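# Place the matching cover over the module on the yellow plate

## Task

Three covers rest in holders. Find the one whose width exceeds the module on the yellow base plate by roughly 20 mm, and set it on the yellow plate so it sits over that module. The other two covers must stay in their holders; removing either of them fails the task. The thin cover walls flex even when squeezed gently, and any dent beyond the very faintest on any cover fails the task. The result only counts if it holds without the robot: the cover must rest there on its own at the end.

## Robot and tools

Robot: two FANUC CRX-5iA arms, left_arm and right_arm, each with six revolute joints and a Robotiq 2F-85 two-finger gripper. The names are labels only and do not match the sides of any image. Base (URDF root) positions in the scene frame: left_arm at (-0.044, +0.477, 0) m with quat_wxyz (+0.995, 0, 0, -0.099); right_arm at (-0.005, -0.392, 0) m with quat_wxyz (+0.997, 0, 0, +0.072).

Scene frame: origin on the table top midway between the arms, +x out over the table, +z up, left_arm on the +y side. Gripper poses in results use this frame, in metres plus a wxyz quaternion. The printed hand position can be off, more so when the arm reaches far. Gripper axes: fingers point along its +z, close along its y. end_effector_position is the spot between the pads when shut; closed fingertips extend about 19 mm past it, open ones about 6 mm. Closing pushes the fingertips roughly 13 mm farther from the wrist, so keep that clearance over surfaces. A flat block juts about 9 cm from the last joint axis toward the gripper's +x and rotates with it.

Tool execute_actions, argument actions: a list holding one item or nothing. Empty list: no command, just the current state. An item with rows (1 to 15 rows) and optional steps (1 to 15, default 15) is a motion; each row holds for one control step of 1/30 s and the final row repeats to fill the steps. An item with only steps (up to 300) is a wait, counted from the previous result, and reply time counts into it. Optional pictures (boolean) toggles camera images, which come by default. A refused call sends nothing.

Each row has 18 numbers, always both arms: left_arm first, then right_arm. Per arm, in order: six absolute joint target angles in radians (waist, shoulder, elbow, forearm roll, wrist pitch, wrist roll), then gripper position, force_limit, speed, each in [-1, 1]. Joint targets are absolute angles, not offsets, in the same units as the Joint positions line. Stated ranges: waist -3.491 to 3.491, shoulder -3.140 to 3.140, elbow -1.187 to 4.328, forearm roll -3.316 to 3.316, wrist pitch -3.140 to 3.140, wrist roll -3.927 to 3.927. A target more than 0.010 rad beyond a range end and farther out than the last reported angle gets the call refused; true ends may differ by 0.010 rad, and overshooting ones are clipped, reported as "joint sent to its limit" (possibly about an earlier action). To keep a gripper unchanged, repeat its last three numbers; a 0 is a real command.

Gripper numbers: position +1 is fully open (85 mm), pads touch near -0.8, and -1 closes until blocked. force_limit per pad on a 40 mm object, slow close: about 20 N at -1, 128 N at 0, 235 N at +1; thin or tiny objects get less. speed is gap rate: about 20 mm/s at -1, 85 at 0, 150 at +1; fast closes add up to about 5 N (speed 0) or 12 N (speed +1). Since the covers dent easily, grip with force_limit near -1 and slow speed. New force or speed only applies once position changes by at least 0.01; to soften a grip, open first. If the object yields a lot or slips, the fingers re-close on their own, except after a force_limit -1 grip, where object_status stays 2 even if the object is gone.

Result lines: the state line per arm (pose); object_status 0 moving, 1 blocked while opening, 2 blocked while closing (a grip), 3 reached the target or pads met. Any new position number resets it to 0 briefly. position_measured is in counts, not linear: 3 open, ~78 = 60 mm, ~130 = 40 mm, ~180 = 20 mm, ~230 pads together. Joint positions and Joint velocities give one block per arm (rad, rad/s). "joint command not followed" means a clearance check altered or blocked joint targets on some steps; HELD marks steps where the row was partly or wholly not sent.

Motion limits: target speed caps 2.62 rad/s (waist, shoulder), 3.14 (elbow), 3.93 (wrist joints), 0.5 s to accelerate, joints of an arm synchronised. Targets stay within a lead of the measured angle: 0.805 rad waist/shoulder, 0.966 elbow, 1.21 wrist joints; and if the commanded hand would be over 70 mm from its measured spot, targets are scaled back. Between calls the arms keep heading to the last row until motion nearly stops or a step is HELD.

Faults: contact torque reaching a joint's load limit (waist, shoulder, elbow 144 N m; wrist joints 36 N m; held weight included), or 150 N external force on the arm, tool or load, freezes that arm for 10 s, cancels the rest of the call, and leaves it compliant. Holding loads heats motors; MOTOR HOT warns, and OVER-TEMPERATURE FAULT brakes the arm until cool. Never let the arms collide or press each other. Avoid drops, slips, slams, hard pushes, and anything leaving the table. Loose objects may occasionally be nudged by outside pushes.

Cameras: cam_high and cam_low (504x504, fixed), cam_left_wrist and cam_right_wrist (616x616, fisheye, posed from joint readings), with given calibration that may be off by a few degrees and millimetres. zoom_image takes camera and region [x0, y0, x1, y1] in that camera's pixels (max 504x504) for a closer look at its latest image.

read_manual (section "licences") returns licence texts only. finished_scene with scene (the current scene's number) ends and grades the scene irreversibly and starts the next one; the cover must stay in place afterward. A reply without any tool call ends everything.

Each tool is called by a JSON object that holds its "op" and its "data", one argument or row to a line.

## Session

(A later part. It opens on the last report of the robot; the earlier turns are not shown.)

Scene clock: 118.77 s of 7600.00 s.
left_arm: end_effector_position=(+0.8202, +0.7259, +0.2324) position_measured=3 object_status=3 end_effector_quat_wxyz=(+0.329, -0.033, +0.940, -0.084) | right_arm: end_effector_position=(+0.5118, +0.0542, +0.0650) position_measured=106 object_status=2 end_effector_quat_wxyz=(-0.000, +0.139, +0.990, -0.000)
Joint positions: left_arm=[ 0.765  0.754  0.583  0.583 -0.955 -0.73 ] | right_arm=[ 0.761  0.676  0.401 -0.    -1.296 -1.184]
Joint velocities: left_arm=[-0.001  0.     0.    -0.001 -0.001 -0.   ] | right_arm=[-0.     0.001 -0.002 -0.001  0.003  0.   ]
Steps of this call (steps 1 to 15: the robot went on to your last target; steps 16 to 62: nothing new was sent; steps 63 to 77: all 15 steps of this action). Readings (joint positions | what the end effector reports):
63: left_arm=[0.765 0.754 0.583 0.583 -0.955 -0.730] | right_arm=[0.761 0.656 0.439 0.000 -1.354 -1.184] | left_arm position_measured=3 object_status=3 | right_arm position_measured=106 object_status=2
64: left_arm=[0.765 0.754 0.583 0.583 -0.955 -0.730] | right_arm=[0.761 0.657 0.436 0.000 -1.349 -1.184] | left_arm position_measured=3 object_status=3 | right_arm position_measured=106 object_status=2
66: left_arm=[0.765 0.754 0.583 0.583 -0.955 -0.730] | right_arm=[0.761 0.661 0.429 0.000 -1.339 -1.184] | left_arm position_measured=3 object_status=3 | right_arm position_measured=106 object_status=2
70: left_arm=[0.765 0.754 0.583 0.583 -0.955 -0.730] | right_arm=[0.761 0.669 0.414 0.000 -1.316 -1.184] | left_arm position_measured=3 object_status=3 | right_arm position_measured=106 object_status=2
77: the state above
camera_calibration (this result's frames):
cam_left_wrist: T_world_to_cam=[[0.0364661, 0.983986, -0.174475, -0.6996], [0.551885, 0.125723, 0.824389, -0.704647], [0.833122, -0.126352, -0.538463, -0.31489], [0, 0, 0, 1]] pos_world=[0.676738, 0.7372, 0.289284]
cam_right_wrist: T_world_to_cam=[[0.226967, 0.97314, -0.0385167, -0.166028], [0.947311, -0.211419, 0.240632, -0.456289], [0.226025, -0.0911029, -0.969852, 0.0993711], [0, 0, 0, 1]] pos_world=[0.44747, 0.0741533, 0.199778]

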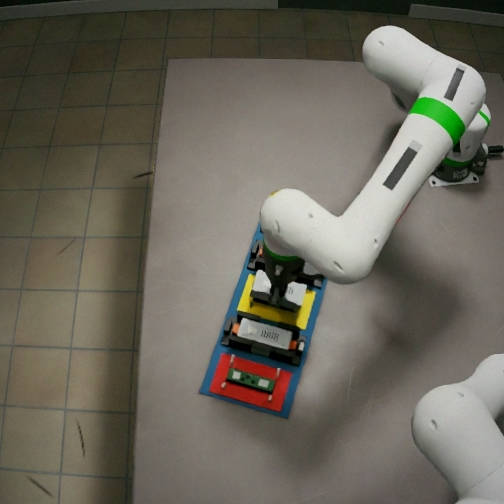

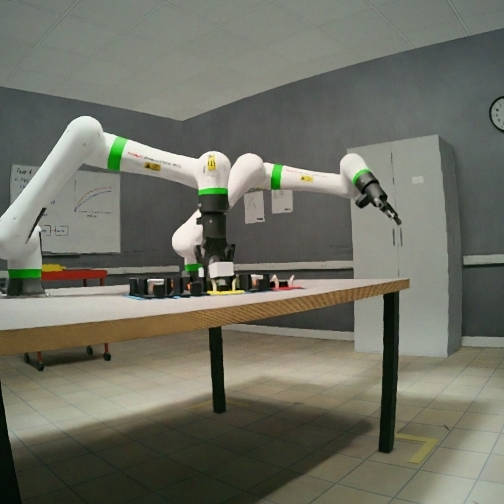

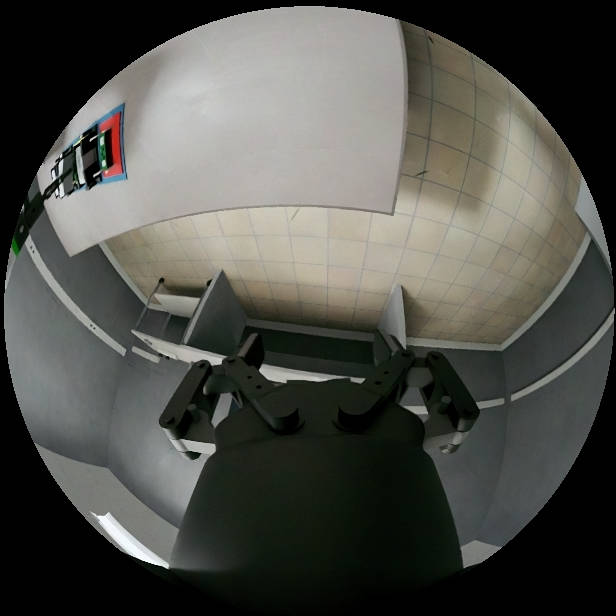

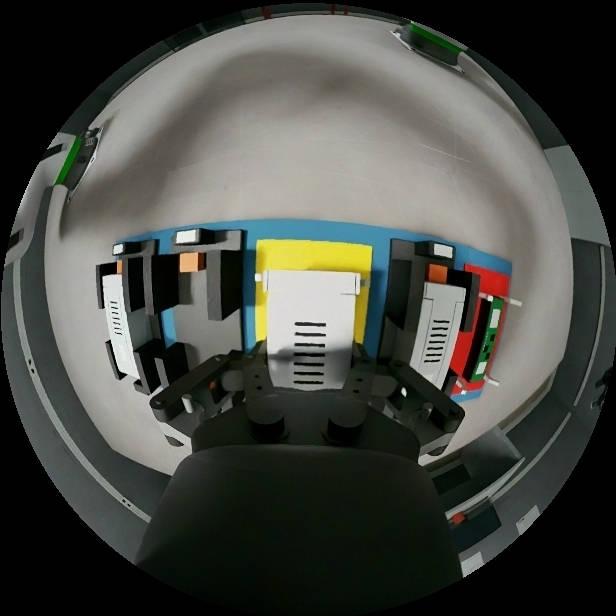

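{"op": "execute_actions", "data": {
  "actions": [
    {"rows":[[0.765,0.754,0.583,0.583,-0.955,-0.73,1,0,0,0.761,0.679,0.396,0,-1.288,-1.184,-1,-0.58,-1],[0.765,0.754,0.583,0.583,-0.955,-0.73,1,0,0,0.761,0.679,0.396,0,-1.288,-1.184,-1,-0.58,-1],[0.765,0.754,0.583,0.583,-0.955,-0.73,1,0,0,0.761,0.681,0.391,0,-1.28,-1.184,-1,-0.58,-1],[0.765,0.754,0.583,0.583,-0.955,-0.73,1,0,0,0.761,0.681,0.391,0,-1.28,-1.184,-1,-0.58,-1],[0.765,0.754,0.583,0.583,-0.955,-0.73,1,0,0,0.761,0.684,0.385,0,-1.272,-1.184,-1,-0.58,-1],[0.765,0.754,0.583,0.583,-0.955,-0.73,1,0,0,0.761,0.684,0.385,0,-1.272,-1.184,-1,-0.58,-1],[0.765,0.754,0.583,0.583,-0.955,-0.73,1,0,0,0.761,0.687,0.38,0,-1.264,-1.184,-1,-0.58,-1],[0.765,0.754,0.583,0.583,-0.955,-0.73,1,0,0,0.761,0.687,0.38,0,-1.264,-1.184,-1,-0.58,-1],[0.765,0.754,0.583,0.583,-0.955,-0.73,1,0,0,0.761,0.689,0.375,0,-1.256,-1.184,-1,-0.58,-1],[0.765,0.754,0.583,0.583,-0.955,-0.73,1,0,0,0.761,0.689,0.375,0,-1.256,-1.184,-1,-0.58,-1],[0.765,0.754,0.583,0.583,-0.955,-0.73,1,0,0,0.761,0.692,0.37,0,-1.248,-1.184,-1,-0.58,-1]],"steps":15}
  ]
}}

{"op": "zoom_image", "data": {
  "camera": "cam_low",
  "region": [160,220,300,310]
}}

Scene clock: 120.87 s of 7600.00 s.
left_arm: end_effector_position=(+0.8202, +0.7259, +0.2324) position_measured=3 object_status=3 end_effector_quat_wxyz=(+0.329, -0.033, +0.940, -0.084) | right_arm: end_effector_position=(+0.5115, +0.0538, +0.0416) position_measured=106 object_status=2 end_effector_quat_wxyz=(+0.000, +0.139, +0.990, +0.000)
Joint positions: left_arm=[ 0.765  0.754  0.583  0.583 -0.955 -0.73 ] | right_arm=[ 0.761  0.692  0.37   0.    -1.248 -1.184]
Joint velocities: left_arm=[-0.001 -0.     0.001 -0.     0.001 -0.   ] | right_arm=[ 0.     0.002 -0.005  0.001  0.011 -0.001]
Steps of this call (steps 1 to 15: the robot went on to your last target; steps 16 to 48: nothing new was sent; steps 49 to 63: all 15 steps of this action). Readings (joint positions | what the end effector reports):
49: left_arm=[0.765 0.754 0.583 0.583 -0.955 -0.730] | right_arm=[0.761 0.676 0.401 0.000 -1.295 -1.184] | left_arm position_measured=3 object_status=3 | right_arm position_measured=106 object_status=2
50: left_arm=[0.765 0.754 0.583 0.583 -0.955 -0.730] | right_arm=[0.761 0.677 0.399 0.000 -1.292 -1.184] | left_arm position_measured=3 object_status=3 | right_arm position_measured=106 object_status=2
52: left_arm=[0.765 0.754 0.583 0.583 -0.955 -0.730] | right_arm=[0.761 0.680 0.394 0.000 -1.285 -1.184] | left_arm position_measured=3 object_status=3 | right_arm position_measured=106 object_status=2
56: left_arm=[0.765 0.754 0.583 0.583 -0.955 -0.730] | right_arm=[0.761 0.685 0.383 0.000 -1.269 -1.184] | left_arm position_measured=3 object_status=3 | right_arm position_measured=106 object_status=2
63: the state above
camera_calibration (this result's frames):
cam_left_wrist: T_world_to_cam=[[0.0364661, 0.983986, -0.174475, -0.6996], [0.551885, 0.125723, 0.824388, -0.704647], [0.833122, -0.126352, -0.538463, -0.31489], [0, 0, 0, 1]] pos_world=[0.676738, 0.7372, 0.289284]
cam_right_wrist: T_world_to_cam=[[0.226992, 0.973161, -0.0378365, -0.166442], [0.947179, -0.211561, 0.241025, -0.45038], [0.226552, -0.0905489, -0.969781, 0.076387], [0, 0, 0, 1]] pos_world=[0.447066, 0.0736086, 0.176334]

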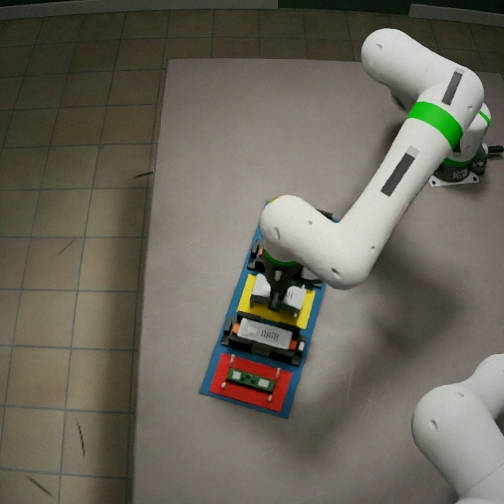

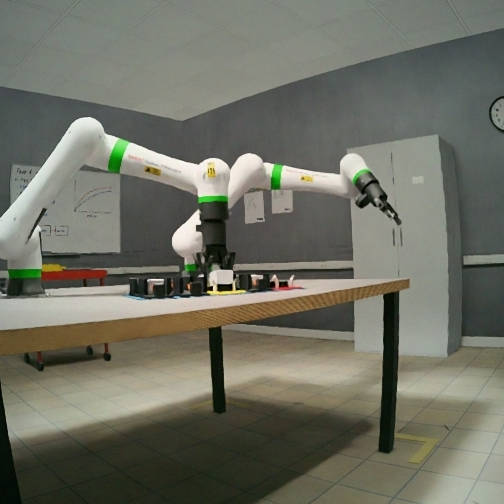

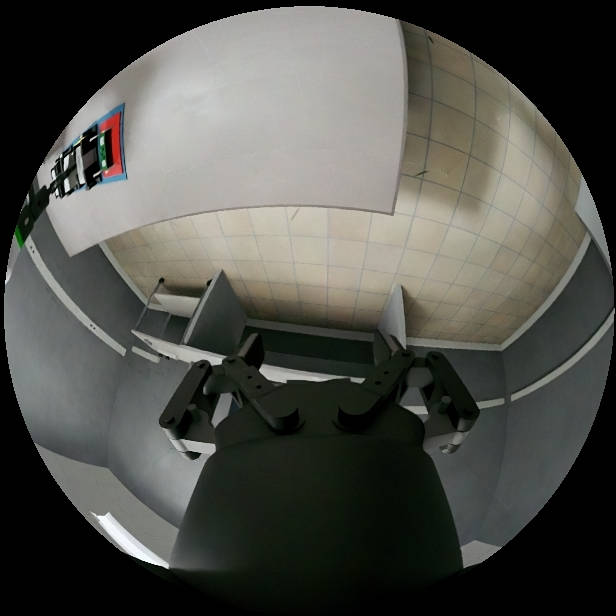

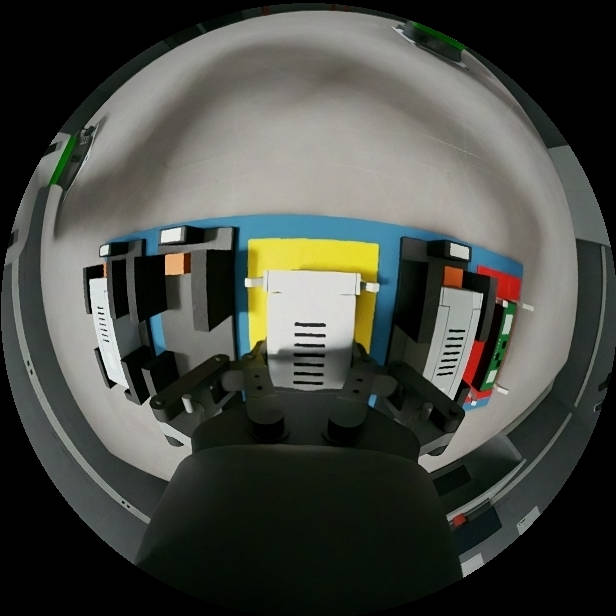

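Region (160, 220, 300, 310) of cam_low's 504x504 image, scaled by 3.600, with more detail than that image has; it fills the top 324 rows of this view, and the rest is white.

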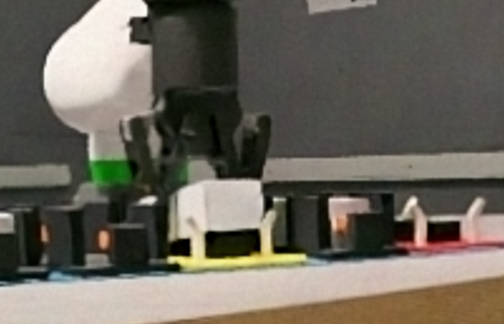

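{"op": "execute_actions", "data": {
  "actions": [
    {"rows":[[0.765,0.754,0.583,0.583,-0.955,-0.73,1,0,0,0.761,0.693,0.367,0,-1.244,-1.184,-1,-0.58,-1],[0.765,0.754,0.583,0.583,-0.955,-0.73,1,0,0,0.761,0.693,0.367,0,-1.244,-1.184,-1,-0.58,-1],[0.765,0.754,0.583,0.583,-0.955,-0.73,1,0,0,0.761,0.695,0.364,0,-1.24,-1.184,-1,-0.58,-1],[0.765,0.754,0.583,0.583,-0.955,-0.73,1,0,0,0.761,0.695,0.364,0,-1.24,-1.184,-1,-0.58,-1],[0.765,0.754,0.583,0.583,-0.955,-0.73,1,0,0,0.761,0.696,0.362,0,-1.236,-1.184,-1,-0.58,-1],[0.765,0.754,0.583,0.583,-0.955,-0.73,1,0,0,0.761,0.696,0.362,0,-1.236,-1.184,-1,-0.58,-1],[0.765,0.754,0.583,0.583,-0.955,-0.73,1,0,0,0.761,0.697,0.359,0,-1.232,-1.184,-1,-0.58,-1],[0.765,0.754,0.583,0.583,-0.955,-0.73,1,0,0,0.761,0.697,0.359,0,-1.232,-1.184,-1,-0.58,-1],[0.765,0.754,0.583,0.583,-0.955,-0.73,1,0,0,0.761,0.699,0.357,0,-1.228,-1.184,-1,-0.58,-1],[0.765,0.754,0.583,0.583,-0.955,-0.73,1,0,0,0.761,0.699,0.357,0,-1.228,-1.184,-1,-0.58,-1],[0.765,0.754,0.583,0.583,-0.955,-0.73,1,0,0,0.761,0.7,0.354,0,-1.224,-1.184,-1,-0.58,-1]],"steps":15}
  ]
}}

{"op": "zoom_image", "data": {
  "camera": "cam_low",
  "region": [160,220,300,310]
}}

Scene clock: 123.07 s of 7600.00 s.
left_arm: end_effector_position=(+0.8202, +0.7259, +0.2324) position_measured=3 object_status=3 end_effector_quat_wxyz=(+0.329, -0.033, +0.940, -0.084) | right_arm: end_effector_position=(+0.5110, +0.0531, +0.0297) position_measured=106 object_status=2 end_effector_quat_wxyz=(+0.000, +0.139, +0.990, +0.000)
Joint positions: left_arm=[ 0.765  0.754  0.583  0.583 -0.955 -0.73 ] | right_arm=[ 0.761  0.7    0.354 -0.    -1.224 -1.184]
Joint velocities: left_arm=[ 0.001 -0.    -0.001 -0.001 -0.     0.   ] | right_arm=[ 0.     0.001 -0.003 -0.     0.005  0.   ]
Steps of this call (steps 1 to 15: the robot went on to your last target; steps 16 to 51: nothing new was sent; steps 52 to 66: all 15 steps of this action). Readings (joint positions | what the end effector reports):
52: left_arm=[0.765 0.754 0.583 0.583 -0.955 -0.730] | right_arm=[0.761 0.692 0.370 0.000 -1.248 -1.184] | left_arm position_measured=3 object_status=3 | right_arm position_measured=106 object_status=2
53: left_arm=[0.765 0.754 0.583 0.583 -0.955 -0.730] | right_arm=[0.761 0.692 0.368 0.000 -1.246 -1.184] | left_arm position_measured=3 object_status=3 | right_arm position_measured=106 object_status=2
55: left_arm=[0.765 0.754 0.583 0.583 -0.955 -0.730] | right_arm=[0.761 0.694 0.366 -0.000 -1.242 -1.184] | left_arm position_measured=3 object_status=3 | right_arm position_measured=106 object_status=2
59: left_arm=[0.765 0.754 0.583 0.583 -0.955 -0.730] | right_arm=[0.761 0.696 0.361 -0.000 -1.234 -1.184] | left_arm position_measured=3 object_status=3 | right_arm position_measured=106 object_status=2
66: the state above
camera_calibration (this result's frames):
cam_left_wrist: T_world_to_cam=[[0.0364663, 0.983986, -0.174475, -0.6996], [0.551885, 0.125723, 0.824389, -0.704647], [0.833123, -0.126352, -0.538462, -0.31489], [0, 0, 0, 1]] pos_world=[0.676738, 0.7372, 0.289284]
cam_right_wrist: T_world_to_cam=[[0.227058, 0.973155, -0.037604, -0.166188], [0.94714, -0.211672, 0.241084, -0.447172], [0.226652, -0.0903562, -0.969776, 0.0648778], [0, 0, 0, 1]] pos_world=[0.446564, 0.0729349, 0.164473]

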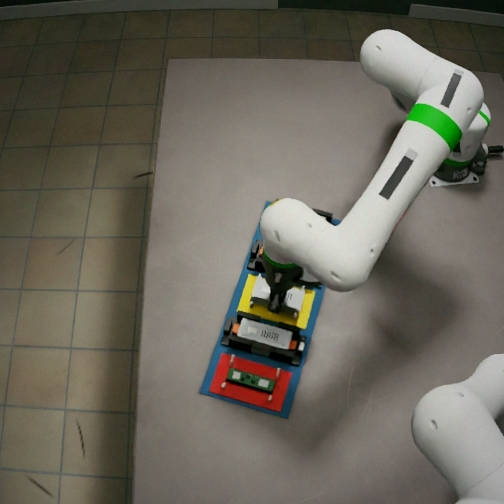

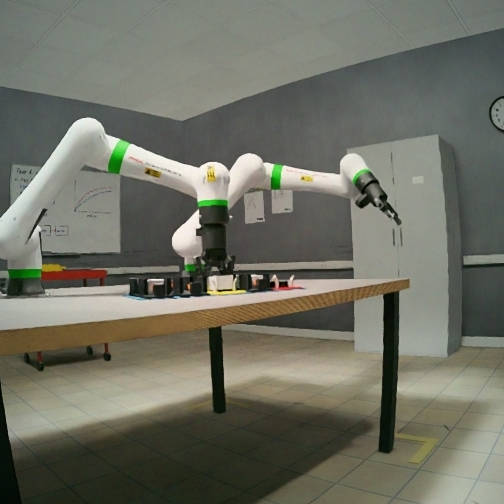

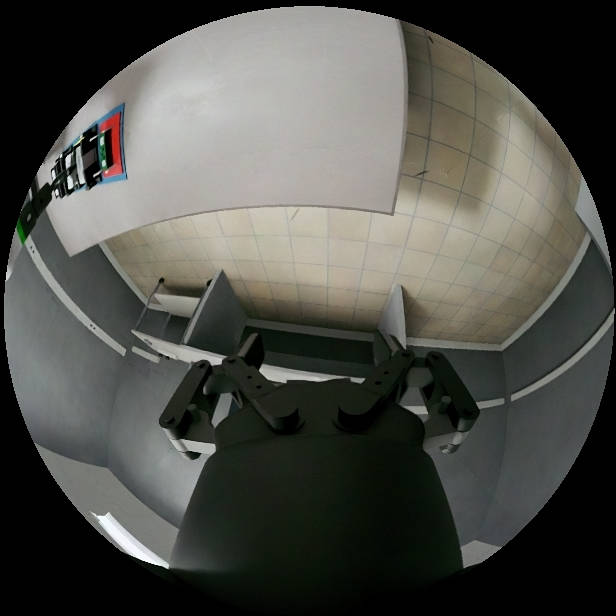

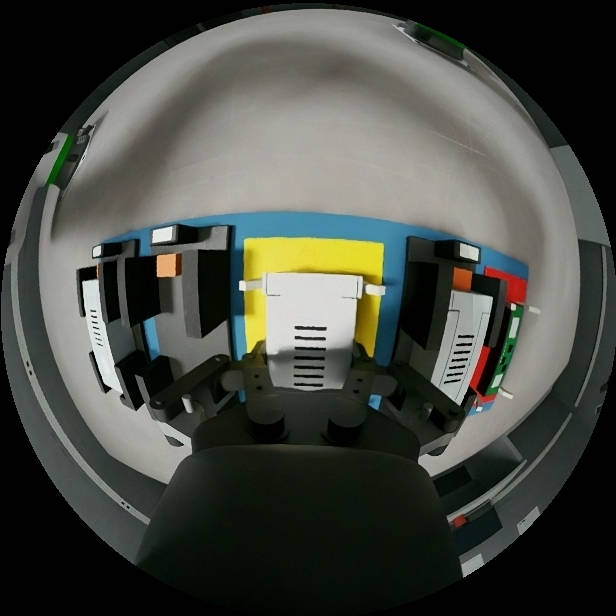

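Region (160, 220, 300, 310) of cam_low's 504x504 image, scaled by 3.600, with more detail than that image has; it fills the top 324 rows of this view, and the rest is white.

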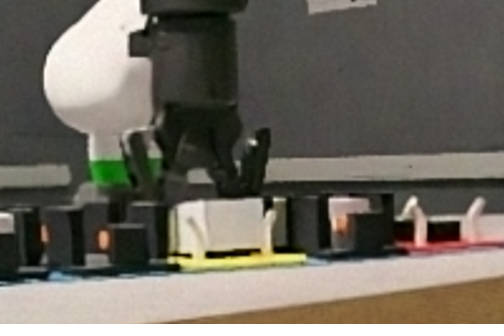

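Nearly seated. Release and lift.

{"op": "execute_actions", "data": {
  "actions": [
    {"rows":[[0.765,0.754,0.583,0.583,-0.955,-0.73,1,0,0,0.761,0.701,0.352,0,-1.221,-1.184,-1,-0.58,-1],[0.765,0.754,0.583,0.583,-0.955,-0.73,1,0,0,0.761,0.701,0.352,0,-1.221,-1.184,-1,-0.58,-1],[0.765,0.754,0.583,0.583,-0.955,-0.73,1,0,0,0.761,0.701,0.352,0,-1.221,-1.184,-1,-0.58,-1],[0.765,0.754,0.583,0.583,-0.955,-0.73,1,0,0,0.761,0.701,0.352,0,-1.221,-1.184,-1,-0.58,-1],[0.765,0.754,0.583,0.583,-0.955,-0.73,1,0,0,0.761,0.701,0.352,0,-1.221,-1.184,0.72,-0.58,0]],"steps":15}
  ],
  "pictures": false
}}

{"op": "execute_actions", "data": {
  "actions": [
    {"rows":[[0.765,0.754,0.583,0.583,-0.955,-0.73,1,0,0,0.761,0.686,0.381,0,-1.266,-1.184,0.72,-0.58,0],[0.765,0.754,0.583,0.583,-0.955,-0.73,1,0,0,0.761,0.686,0.381,0,-1.266,-1.184,0.72,-0.58,0],[0.765,0.754,0.583,0.583,-0.955,-0.73,1,0,0,0.761,0.686,0.381,0,-1.266,-1.184,0.72,-0.58,0],[0.765,0.754,0.583,0.583,-0.955,-0.73,1,0,0,0.761,0.641,0.487,0,-1.417,-1.184,0.72,-0.58,0]],"steps":15}
  ]
}}

{"op": "zoom_image", "data": {
  "camera": "cam_low",
  "region": [160,220,300,310]
}}

Scene clock: 124.77 s of 7600.00 s.
left_arm: end_effector_position=(+0.8202, +0.7259, +0.2324) position_measured=3 object_status=3 end_effector_quat_wxyz=(+0.329, -0.033, +0.940, -0.084) | right_arm: end_effector_position=(+0.5109, +0.0529, +0.0280) position_measured=45 object_status=0 end_effector_quat_wxyz=(+0.000, +0.139, +0.990, +0.000)
Joint positions: left_arm=[ 0.765  0.754  0.583  0.583 -0.955 -0.73 ] | right_arm=[ 0.761  0.701  0.352  0.    -1.221 -1.184]
Joint velocities: left_arm=[ 0.     0.001 -0.    -0.     0.     0.001] | right_arm=[-0.001  0.     0.     0.     0.     0.001]
Steps of this call (steps 1 to 15: the robot went on to your last target; steps 16 to 36: nothing new was sent; steps 37 to 51: all 15 steps of this action). Readings (joint positions | what the end effector reports):
37: left_arm=[0.765 0.754 0.583 0.583 -0.955 -0.730] | right_arm=[0.761 0.700 0.354 0.000 -1.224 -1.184] | left_arm position_measured=3 object_status=3 | right_arm position_measured=106 object_status=2
38: left_arm=[0.765 0.754 0.583 0.583 -0.955 -0.730] | right_arm=[0.761 0.700 0.353 0.000 -1.222 -1.184] | left_arm position_measured=3 object_status=3 | right_arm position_measured=106 object_status=2
40: left_arm=[0.765 0.754 0.583 0.583 -0.955 -0.730] | right_arm=[0.761 0.701 0.352 0.000 -1.221 -1.184] | left_arm position_measured=3 object_status=3 | right_arm position_measured=106 object_status=2
44: left_arm=[0.765 0.754 0.583 0.583 -0.955 -0.730] | right_arm=[0.761 0.701 0.352 0.000 -1.221 -1.184] | left_arm position_measured=3 object_status=3 | right_arm position_measured=94 object_status=0
51: the state above

Scene clock: 125.27 s of 7600.00 s.
left_arm: end_effector_position=(+0.8202, +0.7259, +0.2324) position_measured=3 object_status=3 end_effector_quat_wxyz=(+0.329, -0.033, +0.940, -0.084) | right_arm: end_effector_position=(+0.5117, +0.0539, +0.1245) position_measured=39 object_status=3 end_effector_quat_wxyz=(-0.000, +0.139, +0.990, -0.000)
Joint positions: left_arm=[ 0.765  0.754  0.583  0.583 -0.955 -0.73 ] | right_arm=[ 0.761  0.641  0.487  0.    -1.417 -1.184]
Joint velocities: left_arm=[-0.  0. -0. -0.  0.  0.] | right_arm=[-0.     0.001  0.001 -0.    -0.002 -0.001]
Steps of this call (steps 1 to 15: all 15 steps of this action). Readings (joint positions | what the end effector reports):
1: left_arm=[0.765 0.754 0.583 0.583 -0.955 -0.730] | right_arm=[0.761 0.701 0.352 0.000 -1.221 -1.184] | left_arm position_measured=3 object_status=3 | right_arm position_measured=42 object_status=0
2: left_arm=[0.765 0.754 0.583 0.583 -0.955 -0.730] | right_arm=[0.761 0.700 0.356 -0.000 -1.228 -1.184] | left_arm position_measured=3 object_status=3 | right_arm position_measured=40 object_status=0
4: left_arm=[0.765 0.754 0.583 0.583 -0.955 -0.730] | right_arm=[0.761 0.689 0.375 -0.000 -1.256 -1.184] | left_arm position_measured=3 object_status=3 | right_arm position_measured=39 object_status=0
8: left_arm=[0.765 0.754 0.583 0.583 -0.955 -0.730] | right_arm=[0.761 0.655 0.452 0.000 -1.366 -1.184] | left_arm position_measured=3 object_status=3 | right_arm position_measured=39 object_status=0
15: the state above
camera_calibration (this result's frames):
cam_left_wrist: T_world_to_cam=[[0.0364661, 0.983986, -0.174475, -0.6996], [0.551885, 0.125723, 0.824389, -0.704647], [0.833123, -0.126352, -0.538463, -0.31489], [0, 0, 0, 1]] pos_world=[0.676738, 0.7372, 0.289284]
cam_right_wrist: T_world_to_cam=[[0.226975, 0.973131, -0.0386977, -0.163377], [0.947299, -0.211377, 0.240715, -0.470513], [0.226067, -0.0912944, -0.969824, 0.157025], [0, 0, 0, 1]] pos_world=[0.447301, 0.0738671, 0.259223]

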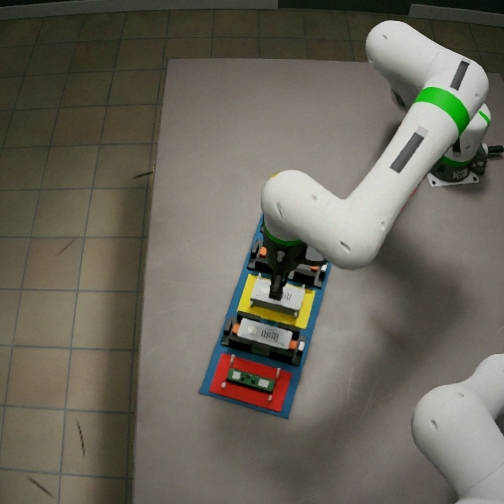

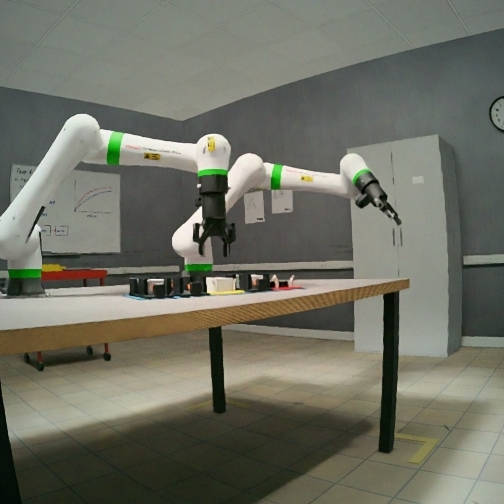

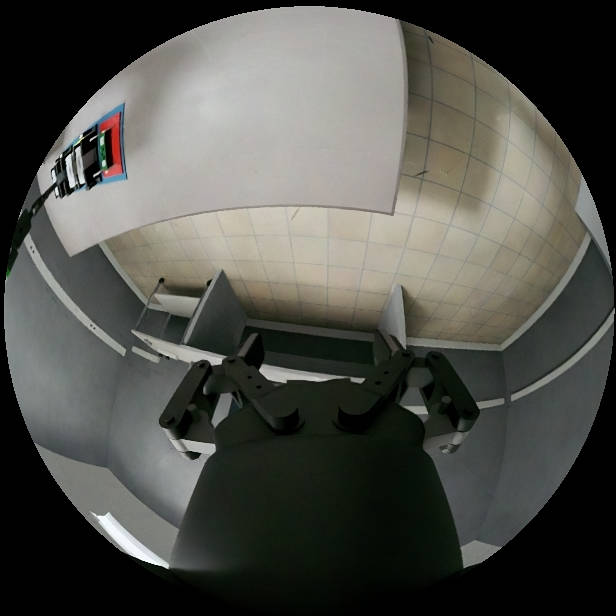

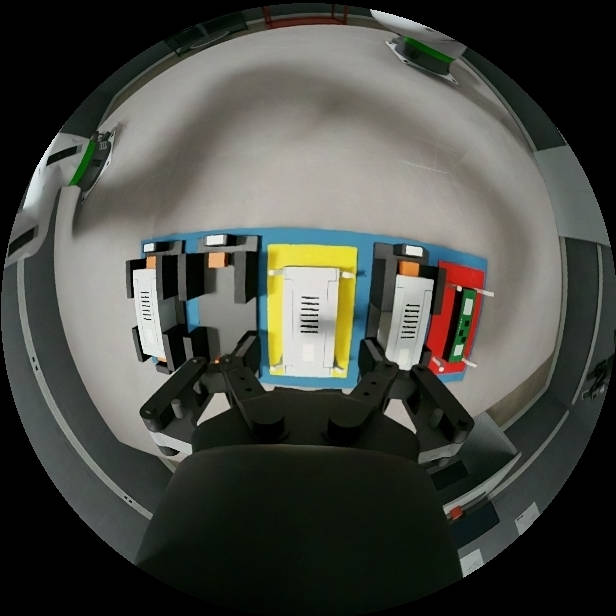

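Region (160, 220, 300, 310) of cam_low's 504x504 image, scaled by 3.600, with more detail than that image has; it fills the top 324 rows of this view, and the rest is white.

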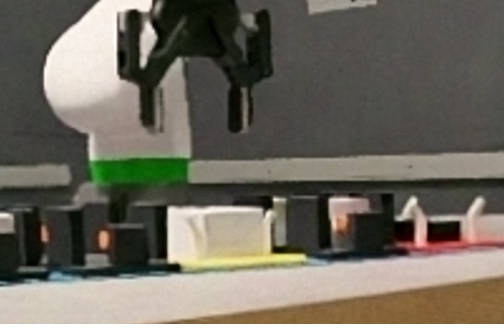

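{"op": "finished_scene", "data": {
  "scene": 2
}}

The scene is finished: the task was done.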